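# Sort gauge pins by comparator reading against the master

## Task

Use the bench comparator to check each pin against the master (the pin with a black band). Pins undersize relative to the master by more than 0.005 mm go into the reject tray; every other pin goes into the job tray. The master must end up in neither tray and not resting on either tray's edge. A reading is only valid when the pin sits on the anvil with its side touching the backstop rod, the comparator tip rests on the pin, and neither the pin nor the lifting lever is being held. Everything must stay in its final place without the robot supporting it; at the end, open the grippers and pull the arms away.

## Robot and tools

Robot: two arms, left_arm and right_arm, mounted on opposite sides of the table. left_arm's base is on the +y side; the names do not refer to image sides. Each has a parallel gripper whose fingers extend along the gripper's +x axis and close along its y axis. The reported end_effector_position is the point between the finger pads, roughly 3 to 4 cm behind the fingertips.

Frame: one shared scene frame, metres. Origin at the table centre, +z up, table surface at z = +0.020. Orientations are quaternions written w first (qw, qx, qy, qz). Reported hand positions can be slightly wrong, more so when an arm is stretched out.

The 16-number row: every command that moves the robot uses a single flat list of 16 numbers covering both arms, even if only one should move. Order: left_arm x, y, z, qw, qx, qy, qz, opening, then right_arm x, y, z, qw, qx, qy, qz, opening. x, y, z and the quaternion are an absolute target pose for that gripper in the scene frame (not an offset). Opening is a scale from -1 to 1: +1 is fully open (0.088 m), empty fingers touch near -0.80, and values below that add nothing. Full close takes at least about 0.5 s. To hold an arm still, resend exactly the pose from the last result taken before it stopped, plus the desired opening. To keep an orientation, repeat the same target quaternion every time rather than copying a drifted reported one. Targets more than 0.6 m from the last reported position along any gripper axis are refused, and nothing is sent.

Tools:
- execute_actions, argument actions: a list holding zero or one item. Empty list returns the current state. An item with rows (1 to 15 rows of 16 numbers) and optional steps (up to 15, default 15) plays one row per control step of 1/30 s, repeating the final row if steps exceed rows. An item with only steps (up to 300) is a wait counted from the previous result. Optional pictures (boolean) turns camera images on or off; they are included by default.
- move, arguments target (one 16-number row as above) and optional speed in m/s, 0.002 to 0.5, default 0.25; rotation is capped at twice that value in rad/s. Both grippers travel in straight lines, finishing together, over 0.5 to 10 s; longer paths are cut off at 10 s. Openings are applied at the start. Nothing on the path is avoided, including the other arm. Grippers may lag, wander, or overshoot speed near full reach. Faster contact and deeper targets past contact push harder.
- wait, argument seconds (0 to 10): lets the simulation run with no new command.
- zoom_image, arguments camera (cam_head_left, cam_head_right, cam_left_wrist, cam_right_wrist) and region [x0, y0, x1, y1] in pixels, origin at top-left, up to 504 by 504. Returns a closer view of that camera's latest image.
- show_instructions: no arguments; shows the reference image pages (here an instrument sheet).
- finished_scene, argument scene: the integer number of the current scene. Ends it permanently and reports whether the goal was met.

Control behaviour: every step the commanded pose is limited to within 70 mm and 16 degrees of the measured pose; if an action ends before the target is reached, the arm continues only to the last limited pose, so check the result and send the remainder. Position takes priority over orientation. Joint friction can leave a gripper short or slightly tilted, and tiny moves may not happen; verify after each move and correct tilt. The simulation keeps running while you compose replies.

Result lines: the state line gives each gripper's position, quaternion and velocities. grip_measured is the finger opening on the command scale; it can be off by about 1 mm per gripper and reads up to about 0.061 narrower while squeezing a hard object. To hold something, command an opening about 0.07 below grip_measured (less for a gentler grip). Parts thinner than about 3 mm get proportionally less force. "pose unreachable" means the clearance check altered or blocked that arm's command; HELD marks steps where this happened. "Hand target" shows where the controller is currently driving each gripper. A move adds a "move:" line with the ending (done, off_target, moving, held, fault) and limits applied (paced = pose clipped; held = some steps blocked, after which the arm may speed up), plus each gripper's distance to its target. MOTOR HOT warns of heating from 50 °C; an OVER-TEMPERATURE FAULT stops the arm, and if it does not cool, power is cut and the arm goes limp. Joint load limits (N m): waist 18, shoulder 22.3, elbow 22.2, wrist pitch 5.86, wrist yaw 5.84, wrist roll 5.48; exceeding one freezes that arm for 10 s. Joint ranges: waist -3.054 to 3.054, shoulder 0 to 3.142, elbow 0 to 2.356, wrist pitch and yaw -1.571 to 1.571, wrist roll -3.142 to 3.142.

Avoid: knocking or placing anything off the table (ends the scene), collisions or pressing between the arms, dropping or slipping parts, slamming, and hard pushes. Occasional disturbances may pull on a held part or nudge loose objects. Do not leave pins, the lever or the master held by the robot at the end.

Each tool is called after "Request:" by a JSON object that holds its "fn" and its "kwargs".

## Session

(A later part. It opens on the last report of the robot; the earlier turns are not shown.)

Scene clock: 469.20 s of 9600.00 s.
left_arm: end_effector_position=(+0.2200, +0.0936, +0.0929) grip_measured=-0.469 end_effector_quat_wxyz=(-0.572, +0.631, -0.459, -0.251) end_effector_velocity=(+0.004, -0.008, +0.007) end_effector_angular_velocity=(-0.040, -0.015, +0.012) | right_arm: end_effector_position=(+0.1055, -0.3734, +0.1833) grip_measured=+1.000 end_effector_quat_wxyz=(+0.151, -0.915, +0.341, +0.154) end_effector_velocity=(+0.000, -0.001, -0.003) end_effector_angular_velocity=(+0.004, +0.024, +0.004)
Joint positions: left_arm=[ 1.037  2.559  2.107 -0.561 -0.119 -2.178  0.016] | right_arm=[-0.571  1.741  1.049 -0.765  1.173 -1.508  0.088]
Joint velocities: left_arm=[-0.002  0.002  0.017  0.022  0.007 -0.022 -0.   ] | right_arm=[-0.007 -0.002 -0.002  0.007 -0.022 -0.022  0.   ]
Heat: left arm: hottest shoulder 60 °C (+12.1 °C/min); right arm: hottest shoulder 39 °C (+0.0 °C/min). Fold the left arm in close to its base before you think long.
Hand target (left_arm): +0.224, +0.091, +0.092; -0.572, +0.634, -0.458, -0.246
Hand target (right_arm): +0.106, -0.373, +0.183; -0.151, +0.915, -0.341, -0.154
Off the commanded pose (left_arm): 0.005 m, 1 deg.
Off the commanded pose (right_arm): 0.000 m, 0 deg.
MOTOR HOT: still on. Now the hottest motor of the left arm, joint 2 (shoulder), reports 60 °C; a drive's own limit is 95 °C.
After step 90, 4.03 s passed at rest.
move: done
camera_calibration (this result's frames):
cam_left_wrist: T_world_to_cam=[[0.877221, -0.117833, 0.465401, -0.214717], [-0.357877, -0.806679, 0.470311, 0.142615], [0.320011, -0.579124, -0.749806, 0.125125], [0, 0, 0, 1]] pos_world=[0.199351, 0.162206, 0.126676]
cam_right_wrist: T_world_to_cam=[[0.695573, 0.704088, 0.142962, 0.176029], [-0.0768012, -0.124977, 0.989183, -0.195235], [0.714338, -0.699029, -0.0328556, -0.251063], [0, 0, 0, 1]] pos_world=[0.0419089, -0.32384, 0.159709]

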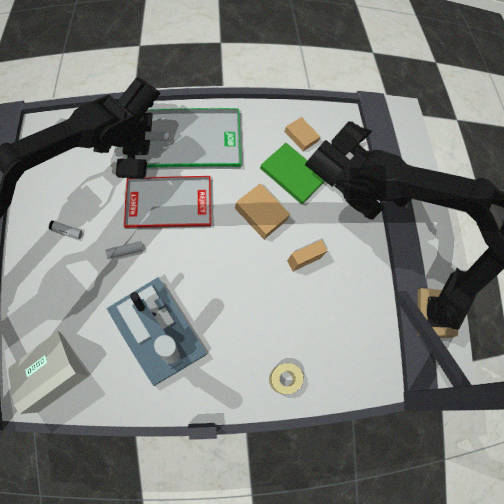

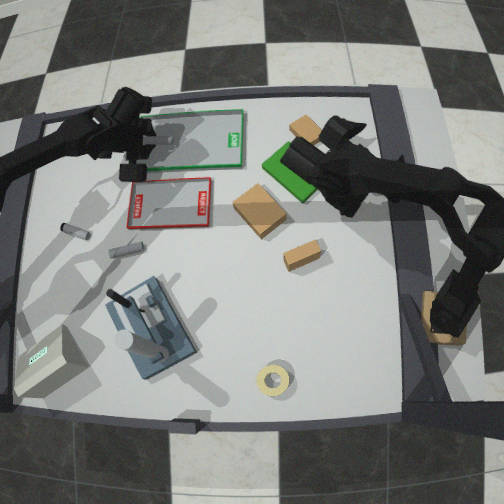

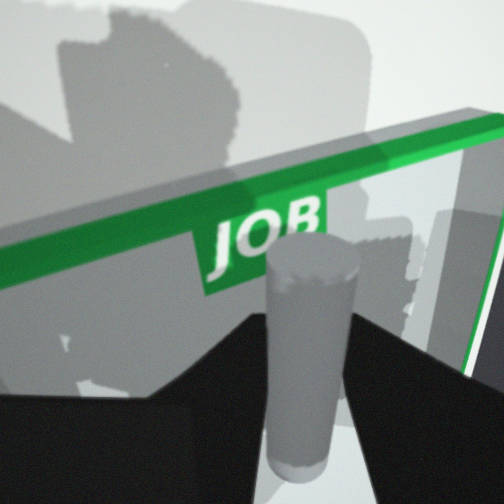

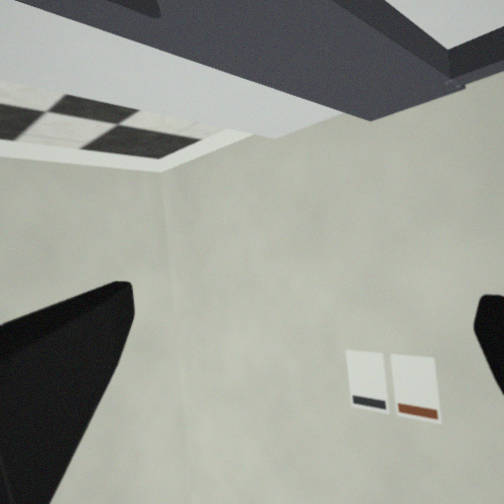

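Request:
{"fn": "move", "kwargs": {"target": [0.243, 0.088, 0.087, 0.5723, -0.6339, 0.4585, 0.2459, -0.57, 0.1055, -0.3734, 0.1833, 0.151, -0.915, 0.341, 0.154, 1.0], "speed": 0.02}}

Scene clock: 473.07 s of 9600.00 s.
left_arm: end_effector_position=(+0.2398, +0.0894, +0.0896) grip_measured=-0.469 end_effector_quat_wxyz=(-0.572, +0.634, -0.458, -0.248) end_effector_velocity=(-0.002, -0.002, -0.003) end_effector_angular_velocity=(+0.001, +0.015, -0.000) | right_arm: end_effector_position=(+0.1055, -0.3734, +0.1833) grip_measured=+1.000 end_effector_quat_wxyz=(+0.151, -0.915, +0.341, +0.154) end_effector_velocity=(-0.001, -0.001, -0.003) end_effector_angular_velocity=(+0.004, +0.025, +0.003)
Joint positions: left_arm=[ 1.058  2.651  2.266 -0.618 -0.108 -2.16   0.016] | right_arm=[-0.571  1.741  1.049 -0.765  1.173 -1.508  0.088]
Joint velocities: left_arm=[-0.002  0.017  0.027 -0.022  0.007 -0.007 -0.   ] | right_arm=[-0.002 -0.002 -0.002 -0.007 -0.022 -0.007  0.   ]
Heat: left arm: hottest shoulder 60 °C (+12.1 °C/min); right arm: hottest shoulder 39 °C (+0.0 °C/min). Fold the left arm in close to its base before you think long.
Hand target (left_arm): +0.243, +0.088, +0.087; -0.572, +0.634, -0.458, -0.246
Hand target (right_arm): +0.106, -0.373, +0.183; -0.151, +0.915, -0.341, -0.154
Off the commanded pose (left_arm): 0.004 m, 0 deg.
Off the commanded pose (right_arm): 0.000 m, 0 deg.
MOTOR HOT: still on. Now the hottest motor of the left arm, joint 2 (shoulder), reports 60 °C; a drive's own limit is 95 °C.
move: done
camera_calibration (this result's frames):
cam_left_wrist: T_world_to_cam=[[0.874657, -0.114897, 0.470929, -0.231188], [-0.360231, -0.804135, 0.472865, 0.148108], [0.324359, -0.583237, -0.744732, 0.112718], [0, 0, 0, 1]] pos_world=[0.219002, 0.158277, 0.122783]
cam_right_wrist: T_world_to_cam=[[0.695573, 0.704088, 0.142962, 0.176029], [-0.0768012, -0.124977, 0.989183, -0.195235], [0.714338, -0.699029, -0.0328556, -0.251063], [0, 0, 0, 1]] pos_world=[0.0419089, -0.32384, 0.159709]

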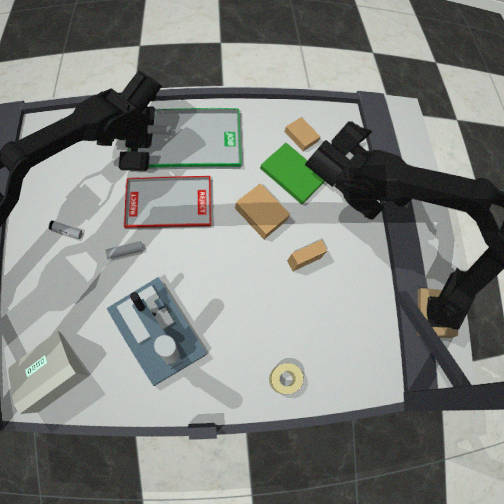

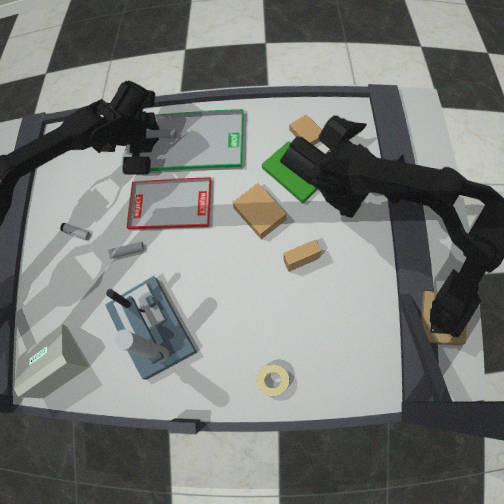

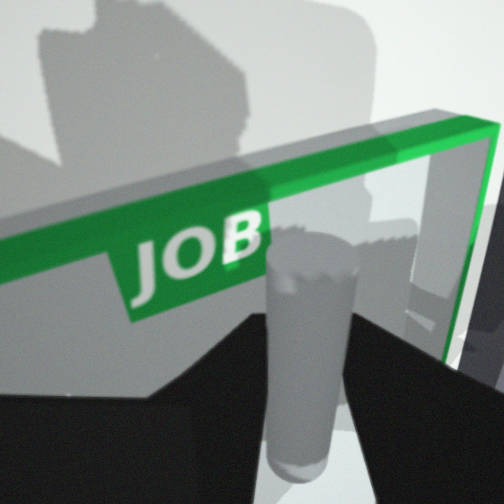

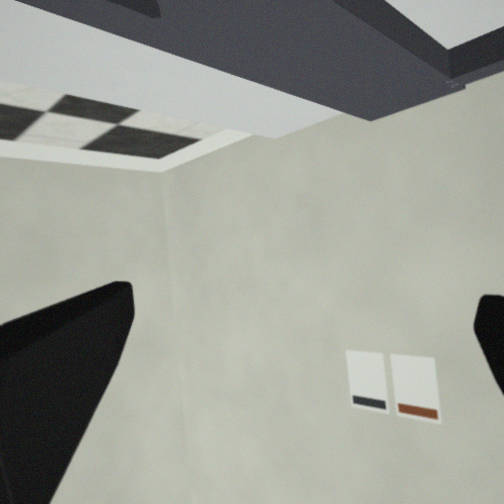

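Request:
{"fn": "move", "kwargs": {"target": [0.246, 0.087, 0.0815, 0.5723, -0.6339, 0.4585, 0.2459, -0.57, 0.1055, -0.3734, 0.1833, 0.151, -0.915, 0.341, 0.154, 1.0], "speed": 0.008}}

Scene clock: 477.17 s of 9600.00 s.
left_arm: end_effector_position=(+0.2429, +0.0874, +0.0860) grip_measured=-0.469 end_effector_quat_wxyz=(-0.572, +0.634, -0.458, -0.246) end_effector_velocity=(-0.001, +0.000, -0.002) end_effector_angular_velocity=(+0.006, +0.003, +0.008) | right_arm: end_effector_position=(+0.1055, -0.3734, +0.1833) grip_measured=+1.000 end_effector_quat_wxyz=(+0.151, -0.915, +0.341, +0.154) end_effector_velocity=(-0.002, -0.003, -0.001) end_effector_angular_velocity=(-0.017, +0.024, +0.001)
Joint positions: left_arm=[ 1.059  2.674  2.295 -0.621 -0.107 -2.158  0.016] | right_arm=[-0.571  1.741  1.049 -0.765  1.173 -1.508  0.088]
Joint velocities: left_arm=[-0.002  0.007  0.007 -0.007 -0.007 -0.007 -0.   ] | right_arm=[-0.002 -0.002 -0.002 -0.022 -0.007 -0.007  0.   ]
Heat: left arm: hottest shoulder 61 °C (+13.1 °C/min); right arm: hottest shoulder 39 °C (+0.0 °C/min). Fold the left arm in close to its base before you think long.
Hand target (left_arm): +0.246, +0.087, +0.082; -0.572, +0.634, -0.458, -0.246
Hand target (right_arm): +0.106, -0.373, +0.183; -0.151, +0.915, -0.341, -0.154
Off the commanded pose (left_arm): 0.005 m, 0 deg.
Off the commanded pose (right_arm): 0.000 m, 0 deg.
MOTOR HOT: still on. Now the hottest motor of the left arm, joint 2 (shoulder), reports 61 °C; a drive's own limit is 95 °C.
move: done
camera_calibration (this result's frames):
cam_left_wrist: T_world_to_cam=[[0.873591, -0.115011, 0.472875, -0.232312], [-0.362135, -0.802747, 0.473768, 0.149565], [0.32511, -0.585124, -0.742922, 0.107706], [0, 0, 0, 1]] pos_world=[0.222092, 0.156365, 0.119013]
cam_right_wrist: T_world_to_cam=[[0.695573, 0.704088, 0.142962, 0.176029], [-0.0768012, -0.124977, 0.989183, -0.195235], [0.714338, -0.699029, -0.0328556, -0.251063], [0, 0, 0, 1]] pos_world=[0.0419089, -0.32384, 0.159709]

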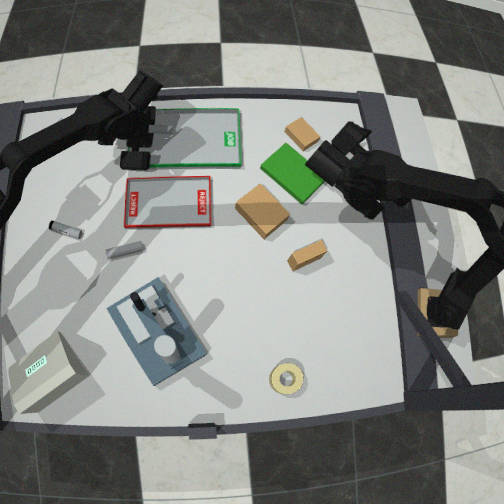

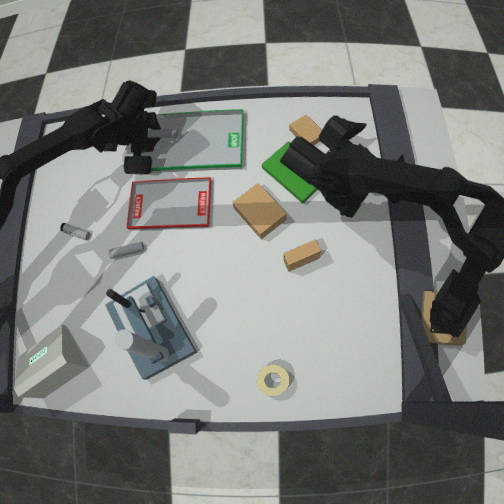

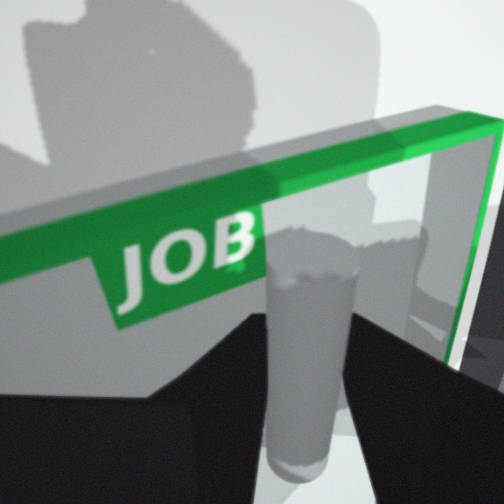

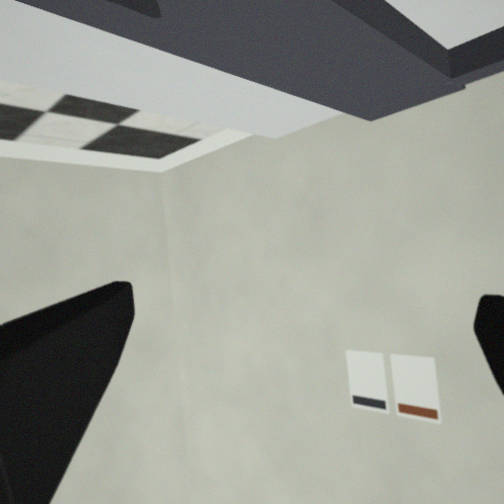

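Request:
{"fn": "execute_actions", "kwargs": {"actions": []}}

Scene clock: 492.10 s of 9600.00 s.
left_arm: end_effector_position=(+0.2430, +0.0873, +0.0860) grip_measured=-0.469 end_effector_quat_wxyz=(-0.572, +0.634, -0.458, -0.246) end_effector_velocity=(-0.004, -0.001, -0.000) end_effector_angular_velocity=(+0.013, -0.001, -0.009) | right_arm: end_effector_position=(+0.1055, -0.3734, +0.1833) grip_measured=+1.000 end_effector_quat_wxyz=(+0.151, -0.915, +0.341, +0.154) end_effector_velocity=(-0.001, -0.002, +0.000) end_effector_angular_velocity=(-0.002, +0.011, +0.001)
Joint positions: left_arm=[ 1.059  2.675  2.296 -0.621 -0.107 -2.158  0.016] | right_arm=[-0.571  1.741  1.049 -0.765  1.173 -1.508  0.088]
Joint velocities: left_arm=[-0.007 -0.002 -0.002 -0.007 -0.007  0.007  0.   ] | right_arm=[-0.002 -0.007 -0.002 -0.007 -0.007 -0.007  0.   ]
Heat: left arm: hottest shoulder 62 °C (+9.1 °C/min); right arm: hottest shoulder 39 °C (+0.0 °C/min). Fold the left arm in close to its base before you think long.
Hand target (left_arm): +0.246, +0.087, +0.082; -0.572, +0.634, -0.458, -0.246
Hand target (right_arm): +0.106, -0.373, +0.183; -0.151, +0.915, -0.341, -0.154
Off the commanded pose (left_arm): 0.005 m, 0 deg.
Off the commanded pose (right_arm): 0.000 m, 0 deg.
MOTOR HOT: still on. Now the hottest motor of the left arm, joint 2 (shoulder), reports 62 °C; a drive's own limit is 95 °C.
Steps of this call (steps 1 to 90: nothing new was sent; then 11.93 s passed at rest). Readings (end_effector_position):
1: left_arm (+0.2429, +0.0874, +0.0860) | right_arm (+0.1055, -0.3734, +0.1833)
2: left_arm (+0.2430, +0.0874, +0.0861) | right_arm (+0.1055, -0.3734, +0.1833)
4: left_arm (+0.2430, +0.0873, +0.0860) | right_arm (+0.1055, -0.3734, +0.1833)
8: left_arm (+0.2430, +0.0873, +0.0860) | right_arm (+0.1055, -0.3734, +0.1833)
90: the state above
camera_calibration (this result's frames):
cam_left_wrist: T_world_to_cam=[[0.873462, -0.114885, 0.473144, -0.232429], [-0.362264, -0.802621, 0.473883, 0.149513], [0.325313, -0.585322, -0.742677, 0.107608], [0, 0, 0, 1]] pos_world=[0.222175, 0.156284, 0.119039]
cam_right_wrist: T_world_to_cam=[[0.695573, 0.704088, 0.142962, 0.176029], [-0.0768012, -0.124977, 0.989183, -0.195235], [0.714338, -0.699029, -0.0328556, -0.251063], [0, 0, 0, 1]] pos_world=[0.0419089, -0.32384, 0.159709]

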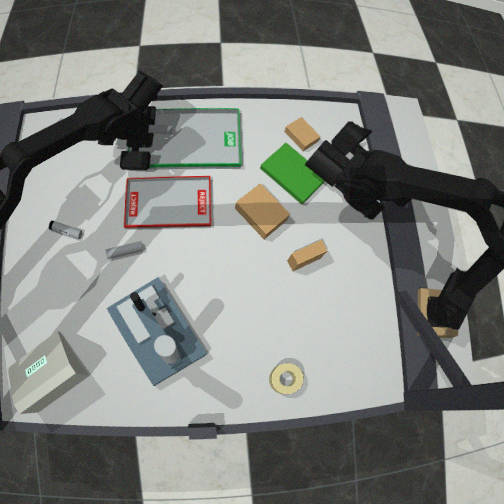

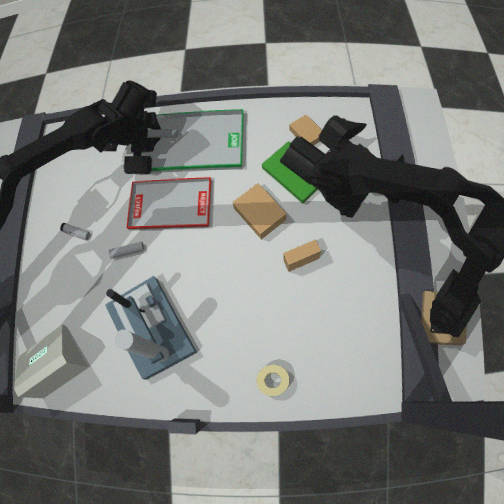

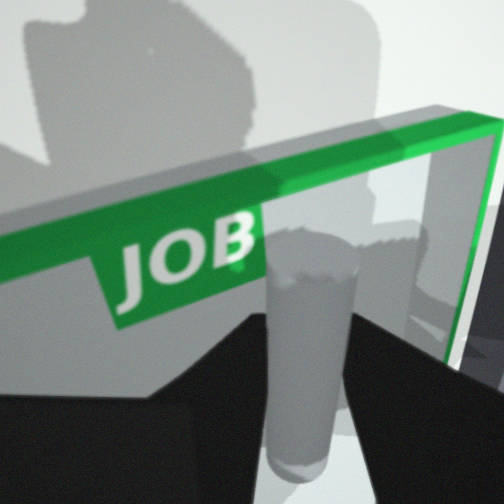

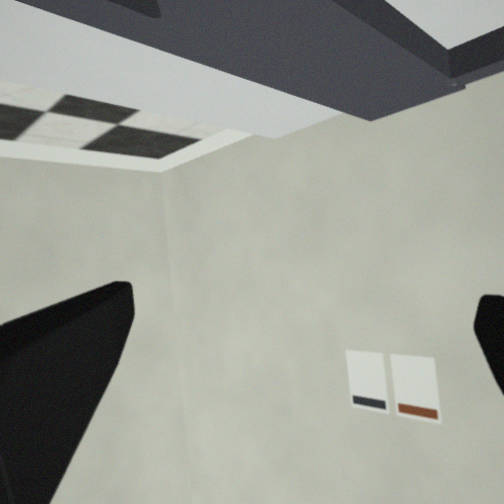

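Request:
{"fn": "move", "kwargs": {"target": [0.247, 0.087, 0.0790, 0.5723, -0.6339, 0.4585, 0.2459, -0.57, 0.1055, -0.3734, 0.1833, 0.151, -0.915, 0.341, 0.154, 1.0], "speed": 0.006}}

Scene clock: 495.87 s of 9600.00 s.
left_arm: end_effector_position=(+0.2437, +0.0871, +0.0853) grip_measured=-0.469 end_effector_quat_wxyz=(-0.572, +0.634, -0.459, -0.246) end_effector_velocity=(-0.001, +0.000, -0.001) end_effector_angular_velocity=(+0.013, -0.001, -0.005) | right_arm: end_effector_position=(+0.1055, -0.3734, +0.1833) grip_measured=+1.000 end_effector_quat_wxyz=(+0.151, -0.915, +0.341, +0.154) end_effector_velocity=(-0.001, -0.001, +0.001) end_effector_angular_velocity=(-0.005, -0.005, -0.001)
Joint positions: left_arm=[ 1.06   2.679  2.301 -0.621 -0.106 -2.157  0.016] | right_arm=[-0.571  1.741  1.049 -0.765  1.173 -1.508  0.088]
Joint velocities: left_arm=[-0.002  0.002  0.002 -0.007 -0.007  0.007 -0.   ] | right_arm=[ 0.002 -0.002 -0.002 -0.007  0.007  0.007  0.   ]
Heat: left arm: hottest shoulder 63 °C (+9.0 °C/min); right arm: hottest shoulder 39 °C (+0.0 °C/min). Fold the left arm in close to its base before you think long.
Hand target (left_arm): +0.247, +0.087, +0.079; -0.572, +0.634, -0.458, -0.246
Hand target (right_arm): +0.106, -0.373, +0.183; -0.151, +0.915, -0.341, -0.154
Off the commanded pose (left_arm): 0.007 m, 0 deg.
Off the commanded pose (right_arm): 0.000 m, 0 deg.
MOTOR HOT: still on. Now the hottest motor of the left arm, joint 2 (shoulder), reports 63 °C; a drive's own limit is 95 °C.
move: done
camera_calibration (this result's frames):
cam_left_wrist: T_world_to_cam=[[0.873266, -0.115266, 0.473413, -0.232655], [-0.363019, -0.801995, 0.474364, 0.149997], [0.324997, -0.586104, -0.742199, 0.106808], [0, 0, 0, 1]] pos_world=[0.222909, 0.15608, 0.118261]
cam_right_wrist: T_world_to_cam=[[0.695573, 0.704088, 0.142962, 0.176029], [-0.0768012, -0.124977, 0.989183, -0.195235], [0.714338, -0.699029, -0.0328556, -0.251063], [0, 0, 0, 1]] pos_world=[0.0419089, -0.32384, 0.159709]

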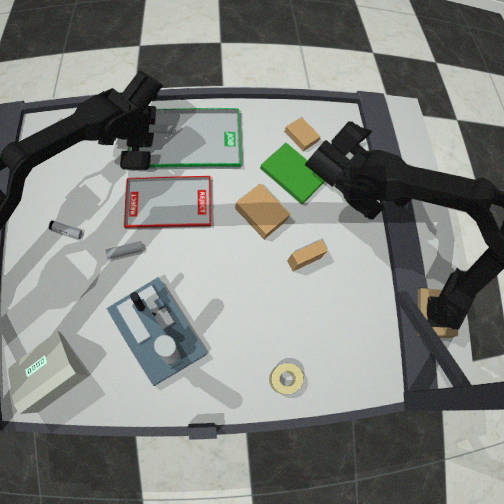

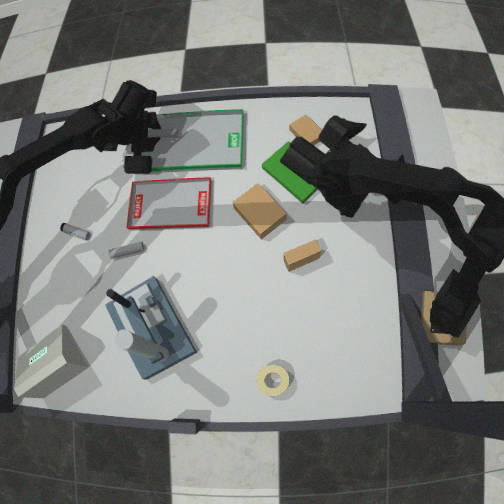

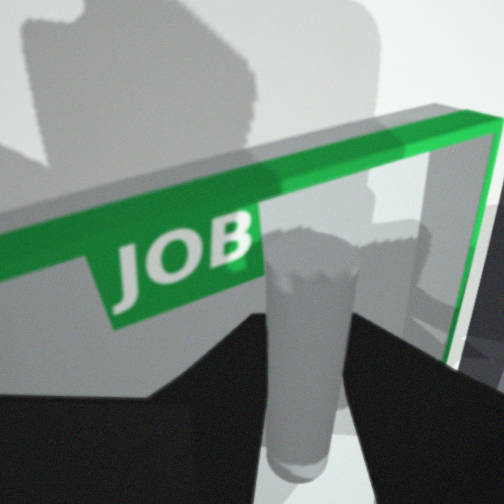

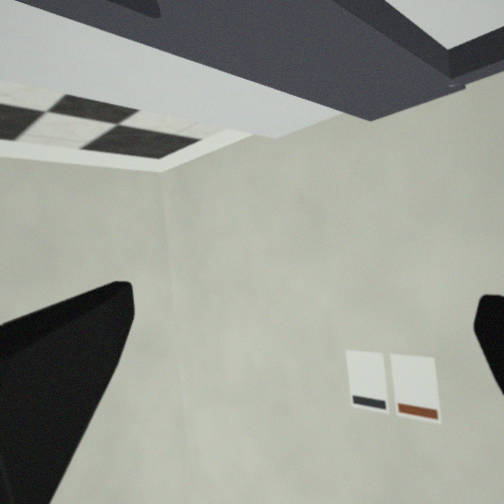

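Request:
{"fn": "move", "kwargs": {"target": [0.248, 0.087, 0.0755, 0.5723, -0.6339, 0.4585, 0.2459, -0.57, 0.1055, -0.3734, 0.1833, 0.151, -0.915, 0.341, 0.154, 1.0], "speed": 0.006}}

Scene clock: 499.87 s of 9600.00 s.
left_arm: end_effector_position=(+0.2450, +0.0864, +0.0847) grip_measured=-0.469 end_effector_quat_wxyz=(-0.572, +0.636, -0.458, -0.244) end_effector_velocity=(-0.001, +0.001, -0.000) end_effector_angular_velocity=(-0.001, +0.008, +0.020) | right_arm: end_effector_position=(+0.1055, -0.3734, +0.1833) grip_measured=+1.000 end_effector_quat_wxyz=(+0.151, -0.915, +0.341, +0.154) end_effector_velocity=(+0.001, -0.001, +0.001) end_effector_angular_velocity=(-0.005, -0.006, -0.000)
Joint positions: left_arm=[ 1.061  2.683  2.305 -0.615 -0.105 -2.156  0.016] | right_arm=[-0.571  1.741  1.049 -0.765  1.173 -1.508  0.088]
Joint velocities: left_arm=[-0.002 -0.002 -0.002 -0.007 -0.007 -0.022 -0.   ] | right_arm=[-0.002 -0.002 -0.002  0.007  0.007 -0.007  0.   ]
Heat: left arm: hottest shoulder 63 °C (+8.0 °C/min); right arm: hottest shoulder 39 °C (+0.0 °C/min). Fold the left arm in close to its base before you think long.
Hand target (left_arm): +0.248, +0.087, +0.076; -0.572, +0.634, -0.458, -0.246
Hand target (right_arm): +0.106, -0.373, +0.183; -0.151, +0.915, -0.341, -0.154
Off the commanded pose (left_arm): 0.010 m, 0 deg.
Off the commanded pose (right_arm): 0.000 m, 0 deg.
MOTOR HOT: still on. Now the hottest motor of the left arm, joint 2 (shoulder), reports 63 °C; a drive's own limit is 95 °C.
move: off_target (left_arm)
camera_calibration (this result's frames):
cam_left_wrist: T_world_to_cam=[[0.871477, -0.114109, 0.476978, -0.233558], [-0.365082, -0.800345, 0.475565, 0.150462], [0.327481, -0.58858, -0.739141, 0.10488], [0, 0, 0, 1]] pos_world=[0.224125, 0.1555, 0.117369]
cam_right_wrist: T_world_to_cam=[[0.695573, 0.704088, 0.142962, 0.176029], [-0.0768012, -0.124977, 0.989183, -0.195235], [0.714338, -0.699029, -0.0328556, -0.251063], [0, 0, 0, 1]] pos_world=[0.0419089, -0.32384, 0.159709]

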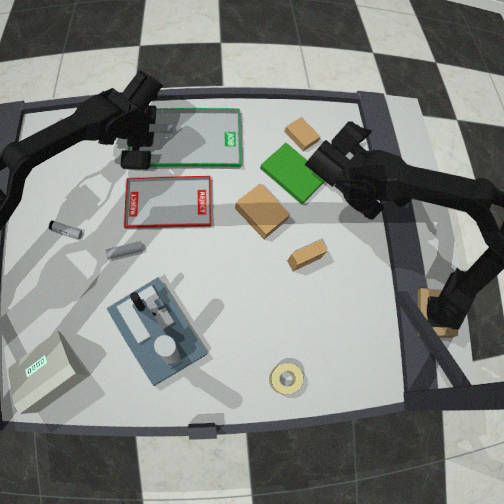

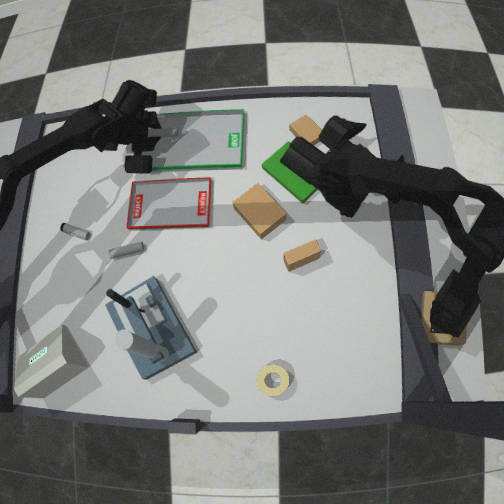

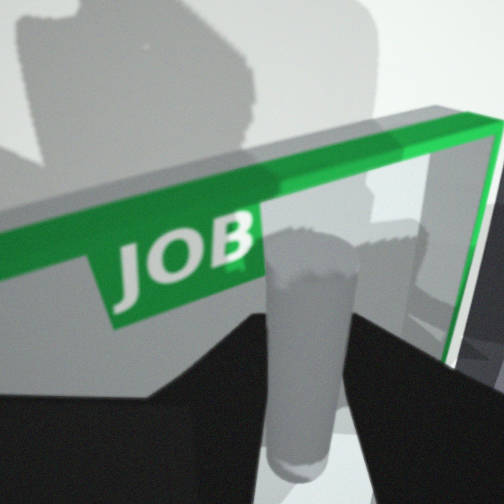

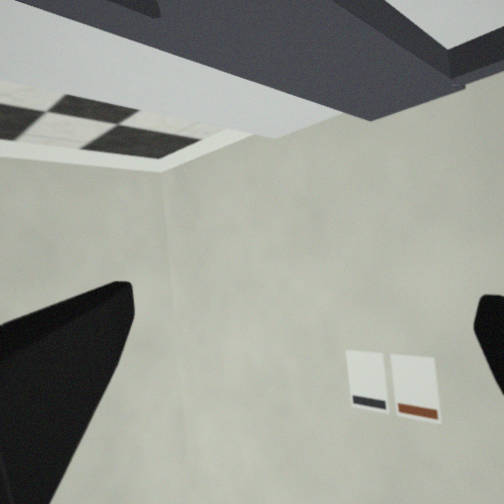

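Request:
{"fn": "execute_actions", "kwargs": {"actions": [{"rows": [[0.2465, 0.0867, 0.0800, 0.5723, -0.6339, 0.4585, 0.2459, -0.50, 0.1055, -0.3734, 0.1833, 0.151, -0.915, 0.341, 0.154, 1.0],[0.2465, 0.0867, 0.0810, 0.5723, -0.6339, 0.4585, 0.2459, -0.47, 0.1055, -0.3734, 0.1833, 0.151, -0.915, 0.341, 0.154, 1.0],[0.2465, 0.0867, 0.0815, 0.5723, -0.6339, 0.4585, 0.2459, -0.44, 0.1055, -0.3734, 0.1833, 0.151, -0.915, 0.341, 0.154, 1.0],[0.2465, 0.0867, 0.0815, 0.5723, -0.6339, 0.4585, 0.2459, -0.42, 0.1055, -0.3734, 0.1833, 0.151, -0.915, 0.341, 0.154, 1.0],[0.2465, 0.0867, 0.0815, 0.5723, -0.6339, 0.4585, 0.2459, -0.40, 0.1055, -0.3734, 0.1833, 0.151, -0.915, 0.341, 0.154, 1.0],[0.2465, 0.0867, 0.0815, 0.5723, -0.6339, 0.4585, 0.2459, -0.38, 0.1055, -0.3734, 0.1833, 0.151, -0.915, 0.341, 0.154, 1.0],[0.2465, 0.0867, 0.0815, 0.5723, -0.6339, 0.4585, 0.2459, -0.36, 0.1055, -0.3734, 0.1833, 0.151, -0.915, 0.341, 0.154, 1.0],[0.2465, 0.0867, 0.0815, 0.5723, -0.6339, 0.4585, 0.2459, -0.34, 0.1055, -0.3734, 0.1833, 0.151, -0.915, 0.341, 0.154, 1.0],[0.2465, 0.0867, 0.0815, 0.5723, -0.6339, 0.4585, 0.2459, -0.32, 0.1055, -0.3734, 0.1833, 0.151, -0.915, 0.341, 0.154, 1.0]], "steps": 15}]}}

Scene clock: 509.40 s of 9600.00 s.
left_arm: end_effector_position=(+0.2456, +0.0867, +0.0862) grip_measured=-0.332 end_effector_quat_wxyz=(-0.572, +0.636, -0.457, -0.244) end_effector_velocity=(-0.001, +0.003, -0.002) end_effector_angular_velocity=(+0.012, +0.003, +0.028) | right_arm: end_effector_position=(+0.1055, -0.3734, +0.1833) grip_measured=+1.000 end_effector_quat_wxyz=(+0.151, -0.915, +0.341, +0.154) end_effector_velocity=(-0.004, -0.002, -0.002) end_effector_angular_velocity=(-0.021, +0.027, +0.006)
Joint positions: left_arm=[ 1.061  2.684  2.311 -0.621 -0.106 -2.156  0.023] | right_arm=[-0.571  1.741  1.049 -0.765  1.173 -1.508  0.088]
Joint velocities: left_arm=[-0.002 -0.002 -0.007 -0.007 -0.022 -0.022  0.005] | right_arm=[ 0.002 -0.002 -0.007 -0.022 -0.007 -0.007  0.   ]
Heat: left arm: hottest shoulder 63 °C (+5.0 °C/min); right arm: hottest shoulder 39 °C (+0.0 °C/min). Fold the left arm in close to its base before you think long.
Hand target (left_arm): +0.247, +0.087, +0.081; -0.572, +0.634, -0.458, -0.246
Hand target (right_arm): +0.106, -0.373, +0.183; -0.151, +0.915, -0.341, -0.154
Off the commanded pose (left_arm): 0.005 m, 0 deg.
Off the commanded pose (right_arm): 0.000 m, 0 deg.
MOTOR HOT: still on. Now the hottest motor of the left arm, joint 2 (shoulder), reports 63 °C; a drive's own limit is 95 °C.
Steps of this call (steps 1 to 90: nothing new was sent; then 6.03 s passed at rest; steps 91 to 105: all 15 steps of this action). Readings (end_effector_position):
91: left_arm (+0.2450, +0.0864, +0.0846) | right_arm (+0.1055, -0.3734, +0.1833)
92: left_arm (+0.2450, +0.0864, +0.0847) | right_arm (+0.1055, -0.3734, +0.1833)
94: left_arm (+0.2450, +0.0864, +0.0849) | right_arm (+0.1055, -0.3734, +0.1833)
98: left_arm (+0.2450, +0.0864, +0.0853) | right_arm (+0.1055, -0.3734, +0.1833)
105: the state above
camera_calibration (this result's frames):
cam_left_wrist: T_world_to_cam=[[0.871184, -0.113101, 0.477751, -0.234906], [-0.364419, -0.801051, 0.474885, 0.150155], [0.328994, -0.587814, -0.739079, 0.105474], [0, 0, 0, 1]] pos_world=[0.224665, 0.155713, 0.118874]
cam_right_wrist: T_world_to_cam=[[0.695573, 0.704088, 0.142962, 0.176029], [-0.0768012, -0.124977, 0.989183, -0.195235], [0.714338, -0.699029, -0.0328556, -0.251063], [0, 0, 0, 1]] pos_world=[0.0419089, -0.32384, 0.159709]

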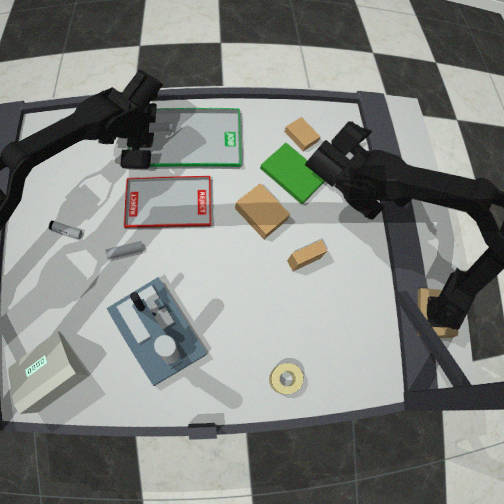

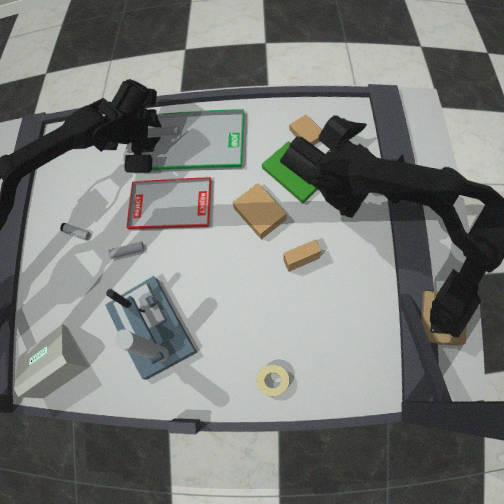

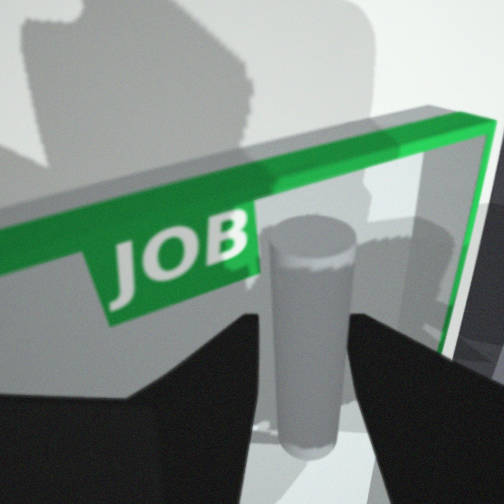

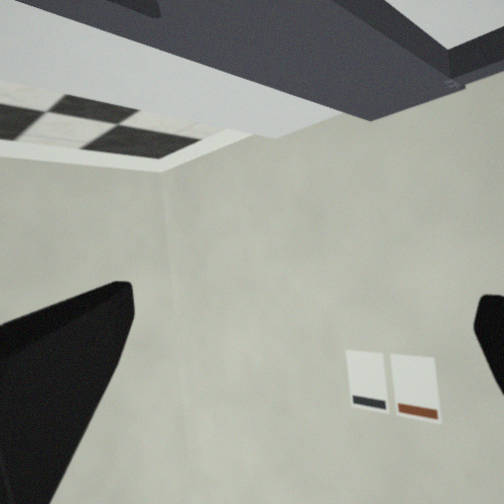

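Request:
{"fn": "move", "kwargs": {"target": [0.2227, 0.1017, 0.130, 0.5723, -0.6339, 0.4585, 0.2459, -0.30, 0.1055, -0.3734, 0.1833, 0.151, -0.915, 0.341, 0.154, 1.0], "speed": 0.05}}

Scene clock: 514.27 s of 9600.00 s.
left_arm: end_effector_position=(+0.2263, +0.1000, +0.1291) grip_measured=-0.302 end_effector_quat_wxyz=(-0.572, +0.635, -0.458, -0.242) end_effector_velocity=(-0.006, +0.006, -0.009) end_effector_angular_velocity=(+0.023, +0.032, +0.020) | right_arm: end_effector_position=(+0.1055, -0.3734, +0.1833) grip_measured=+1.000 end_effector_quat_wxyz=(+0.151, -0.915, +0.341, +0.154) end_effector_velocity=(-0.002, -0.003, -0.001) end_effector_angular_velocity=(-0.017, +0.024, +0.001)
Joint positions: left_arm=[ 1.054  2.509  2.15  -0.633 -0.109 -2.158  0.024] | right_arm=[-0.571  1.741  1.049 -0.765  1.173 -1.508  0.088]
Joint velocities: left_arm=[-0.002 -0.002 -0.022 -0.022 -0.007 -0.022  0.   ] | right_arm=[-0.002 -0.002 -0.002 -0.022 -0.007 -0.007  0.   ]
Heat: left arm: hottest shoulder 64 °C (+5.0 °C/min); right arm: hottest shoulder 39 °C (+0.0 °C/min). Fold the left arm in close to its base before you think long.
Hand target (left_arm): +0.223, +0.102, +0.130; -0.572, +0.634, -0.458, -0.246
Hand target (right_arm): +0.106, -0.373, +0.183; -0.151, +0.915, -0.341, -0.154
Off the commanded pose (left_arm): 0.004 m, 0 deg.
Off the commanded pose (right_arm): 0.000 m, 0 deg.
MOTOR HOT: still on. Now the hottest motor of the left arm, joint 2 (shoulder), reports 64 °C; a drive's own limit is 95 °C.
move: done
camera_calibration (this result's frames):
cam_left_wrist: T_world_to_cam=[[0.870023, -0.115994, 0.479171, -0.236655], [-0.368019, -0.799536, 0.474662, 0.134096], [0.328056, -0.589312, -0.738303, 0.151654], [0, 0, 0, 1]] pos_world=[0.205494, 0.169136, 0.161714]
cam_right_wrist: T_world_to_cam=[[0.695573, 0.704088, 0.142962, 0.176029], [-0.0768012, -0.124977, 0.989183, -0.195235], [0.714338, -0.699029, -0.0328556, -0.251063], [0, 0, 0, 1]] pos_world=[0.0419089, -0.32384, 0.159709]

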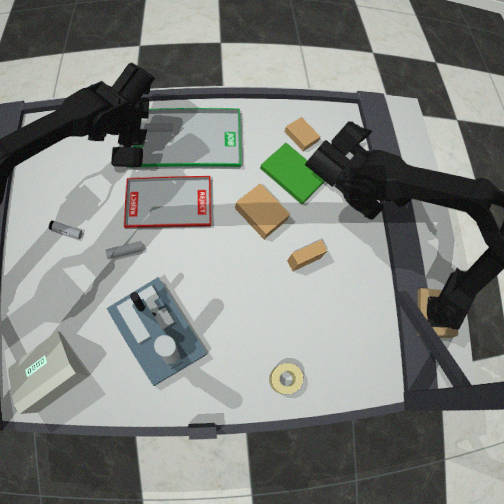

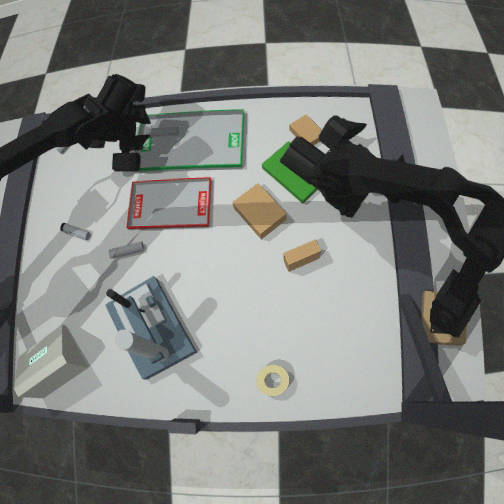

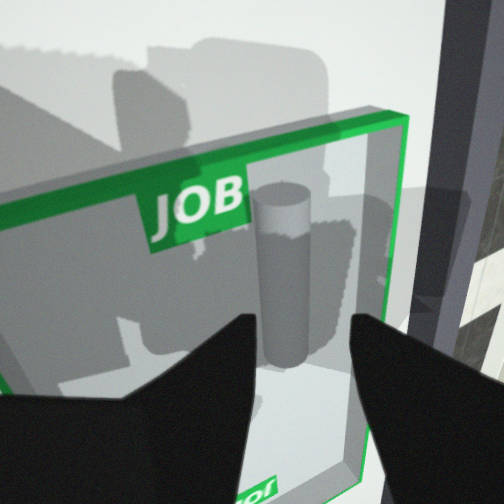

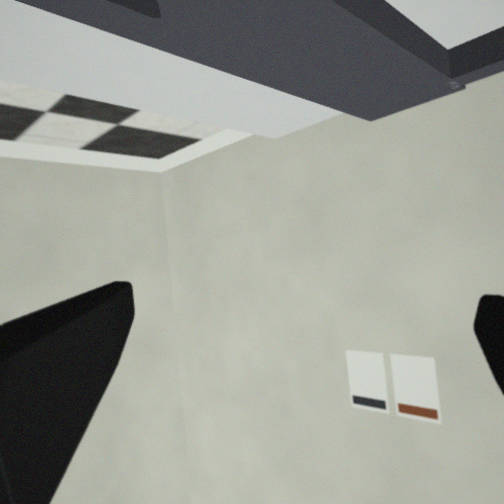

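Request:
{"fn": "move", "kwargs": {"target": [-0.025, 0.152, 0.105, 0.3852, -0.6144, 0.5020, 0.4714, -0.05, 0.1055, -0.3734, 0.1833, 0.151, -0.915, 0.341, 0.154, 1.0], "speed": 0.22}}

Scene clock: 520.90 s of 9600.00 s.
left_arm: end_effector_position=(-0.0218, +0.1482, +0.1039) grip_measured=-0.052 end_effector_quat_wxyz=(-0.387, +0.615, -0.502, -0.469) end_effector_velocity=(-0.001, +0.003, +0.000) end_effector_angular_velocity=(+0.000, -0.002, +0.021) | right_arm: end_effector_position=(+0.1055, -0.3734, +0.1833) grip_measured=+1.000 end_effector_quat_wxyz=(+0.151, -0.915, +0.341, +0.154) end_effector_velocity=(-0.000, -0.002, +0.001) end_effector_angular_velocity=(-0.016, +0.004, -0.000)
Joint positions: left_arm=[ 0.776  1.999  1.307 -0.627  0.077 -2.834  0.036] | right_arm=[-0.571  1.741  1.049 -0.765  1.173 -1.508  0.088]
Joint velocities: left_arm=[-0.002 -0.012 -0.017  0.007 -0.007 -0.022  0.   ] | right_arm=[-0.002 -0.002 -0.002 -0.007  0.007 -0.007  0.   ]
Heat: left arm: hottest shoulder 67 °C (+8.1 °C/min); right arm: hottest shoulder 39 °C (+0.0 °C/min). Fold the left arm in close to its base before you think long.
Hand target (left_arm): -0.025, +0.151, +0.104; -0.385, +0.614, -0.502, -0.471
Hand target (right_arm): +0.106, -0.373, +0.183; -0.151, +0.915, -0.341, -0.154
Off the commanded pose (left_arm): 0.005 m, 0 deg.
Off the commanded pose (right_arm): 0.000 m, 0 deg.
MOTOR HOT: still on. Now the hottest motor of the left arm, joint 2 (shoulder), reports 67 °C; a drive's own limit is 95 °C.
After step 90, 1.80 s passed at rest.
move: done
camera_calibration (this result's frames):
cam_left_wrist: T_world_to_cam=[[0.98737, 0.156358, -0.0255477, 0.0114336], [0.143975, -0.818235, 0.556564, 0.0987465], [0.0661189, -0.553212, -0.830412, 0.241338], [0, 0, 0, 1]] pos_world=[-0.0414632, 0.212521, 0.145744]
cam_right_wrist: T_world_to_cam=[[0.695573, 0.704088, 0.142962, 0.176029], [-0.0768012, -0.124977, 0.989183, -0.195235], [0.714338, -0.699029, -0.0328556, -0.251063], [0, 0, 0, 1]] pos_world=[0.0419089, -0.32384, 0.159709]

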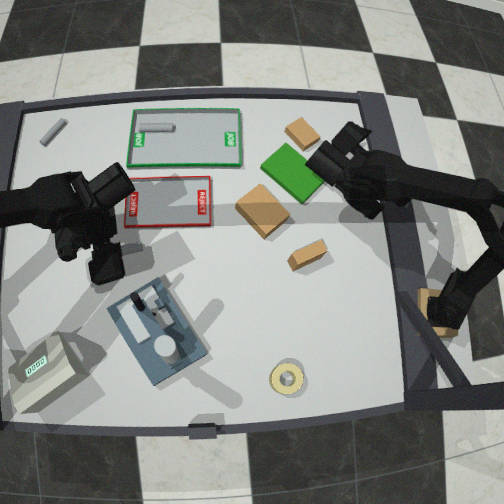

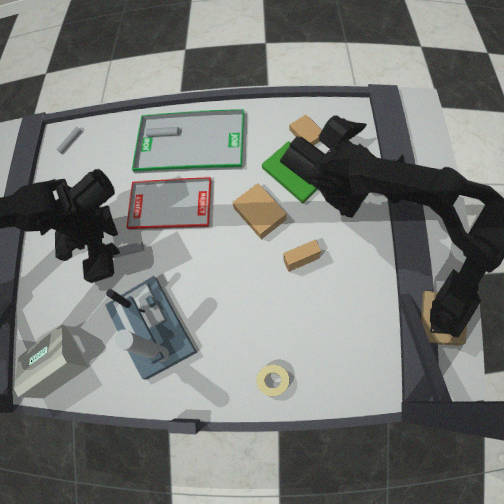

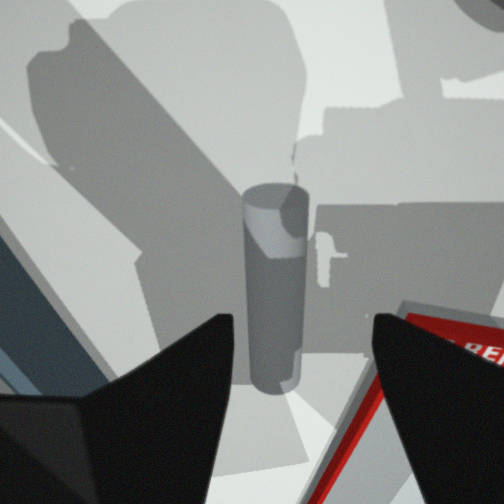

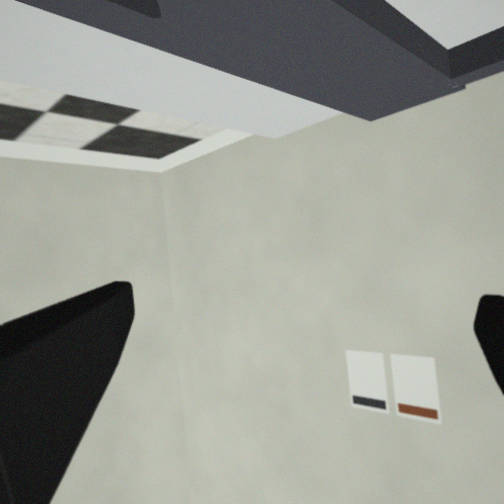

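Request:
{"fn": "zoom_image", "kwargs": {"camera": "cam_left_wrist", "region": [200, 160, 400, 410]}}

Region (200, 160, 400, 410) of cam_left_wrist's 504x504 image, scaled by 2.016, with more detail than that image has; it fills the left 403 columns of this view, and the rest is white.

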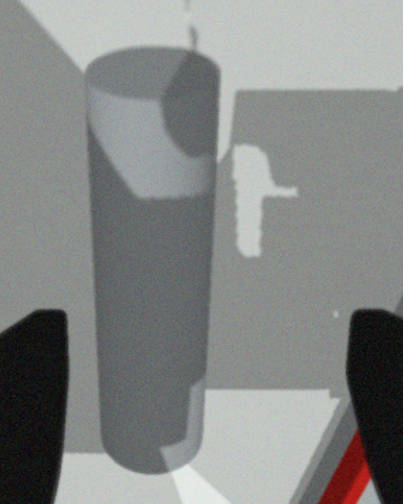

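Request:
{"fn": "move", "kwargs": {"target": [-0.0303, 0.1477, 0.068, 0.3880, -0.6113, 0.5057, 0.4691, -0.05, 0.1055, -0.3734, 0.1833, 0.151, -0.915, 0.341, 0.154, 1.0], "speed": 0.05}}

Scene clock: 534.80 s of 9600.00 s.
left_arm: end_effector_position=(-0.0260, +0.1427, +0.0787) grip_measured=-0.052 end_effector_quat_wxyz=(-0.385, +0.619, -0.509, -0.458) end_effector_velocity=(-0.001, -0.002, +0.001) end_effector_angular_velocity=(-0.011, +0.009, +0.017) | right_arm: end_effector_position=(+0.1055, -0.3734, +0.1833) grip_measured=+1.000 end_effector_quat_wxyz=(+0.151, -0.915, +0.341, +0.154) end_effector_velocity=(-0.000, -0.001, +0.000) end_effector_angular_velocity=(-0.002, +0.011, +0.001)
Joint positions: left_arm=[ 0.761  2.039  1.246 -0.499  0.077 -2.84   0.036] | right_arm=[-0.571  1.741  1.049 -0.765  1.173 -1.508  0.088]
Joint velocities: left_arm=[-0.002 -0.002 -0.002  0.007  0.007 -0.022 -0.   ] | right_arm=[-0.002 -0.002  0.002 -0.007 -0.007 -0.007  0.   ]
Heat: left arm: hottest shoulder 65 °C (+4.1 °C/min); right arm: hottest shoulder 39 °C (+0.0 °C/min). Fold the left arm in close to its base before you think long.
Hand target (left_arm): -0.030, +0.148, +0.068; -0.388, +0.611, -0.506, -0.469
Hand target (right_arm): +0.106, -0.373, +0.183; -0.151, +0.915, -0.341, -0.154
Off the commanded pose (left_arm): 0.013 m, 2 deg.
Off the commanded pose (right_arm): 0.000 m, 0 deg.
MOTOR HOT: still on. Now the hottest motor of the left arm, joint 2 (shoulder), reports 65 °C; a drive's own limit is 95 °C.
After step 90, 9.83 s passed at rest.
move: off_target (left_arm)
camera_calibration (this result's frames):
cam_left_wrist: T_world_to_cam=[[0.989051, 0.146454, -0.0181714, 0.016686], [0.129932, -0.805788, 0.577775, 0.105048], [0.069975, -0.573809, -0.815994, 0.219585], [0, 0, 0, 1]] pos_world=[-0.0455179, 0.208202, 0.11879]
cam_right_wrist: T_world_to_cam=[[0.695573, 0.704088, 0.142962, 0.176029], [-0.0768012, -0.124977, 0.989183, -0.195235], [0.714338, -0.699029, -0.0328556, -0.251063], [0, 0, 0, 1]] pos_world=[0.0419089, -0.32384, 0.159709]

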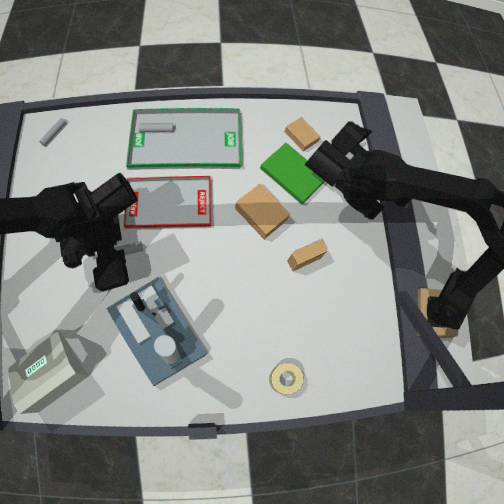

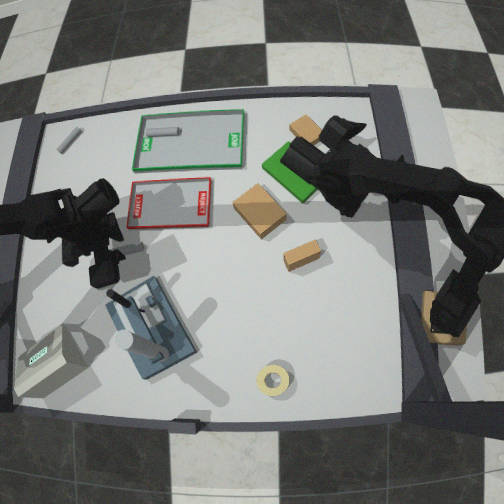

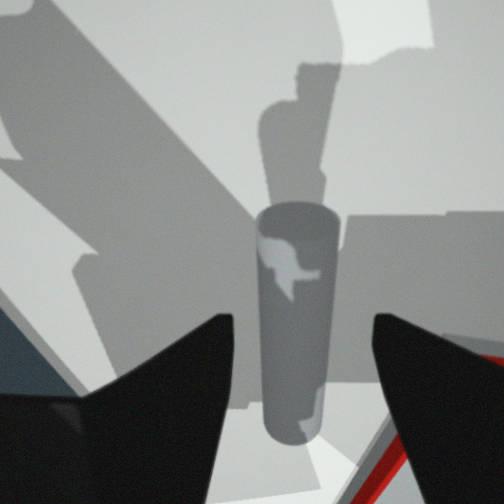

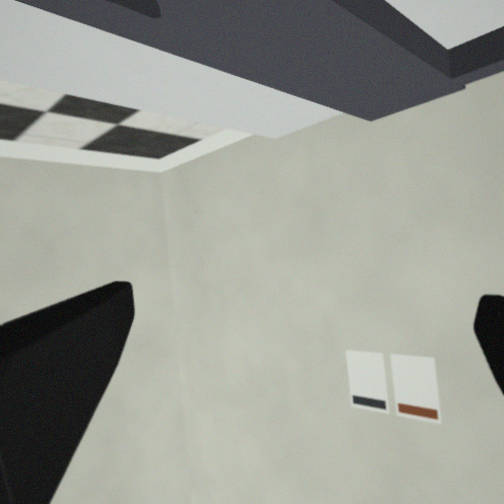

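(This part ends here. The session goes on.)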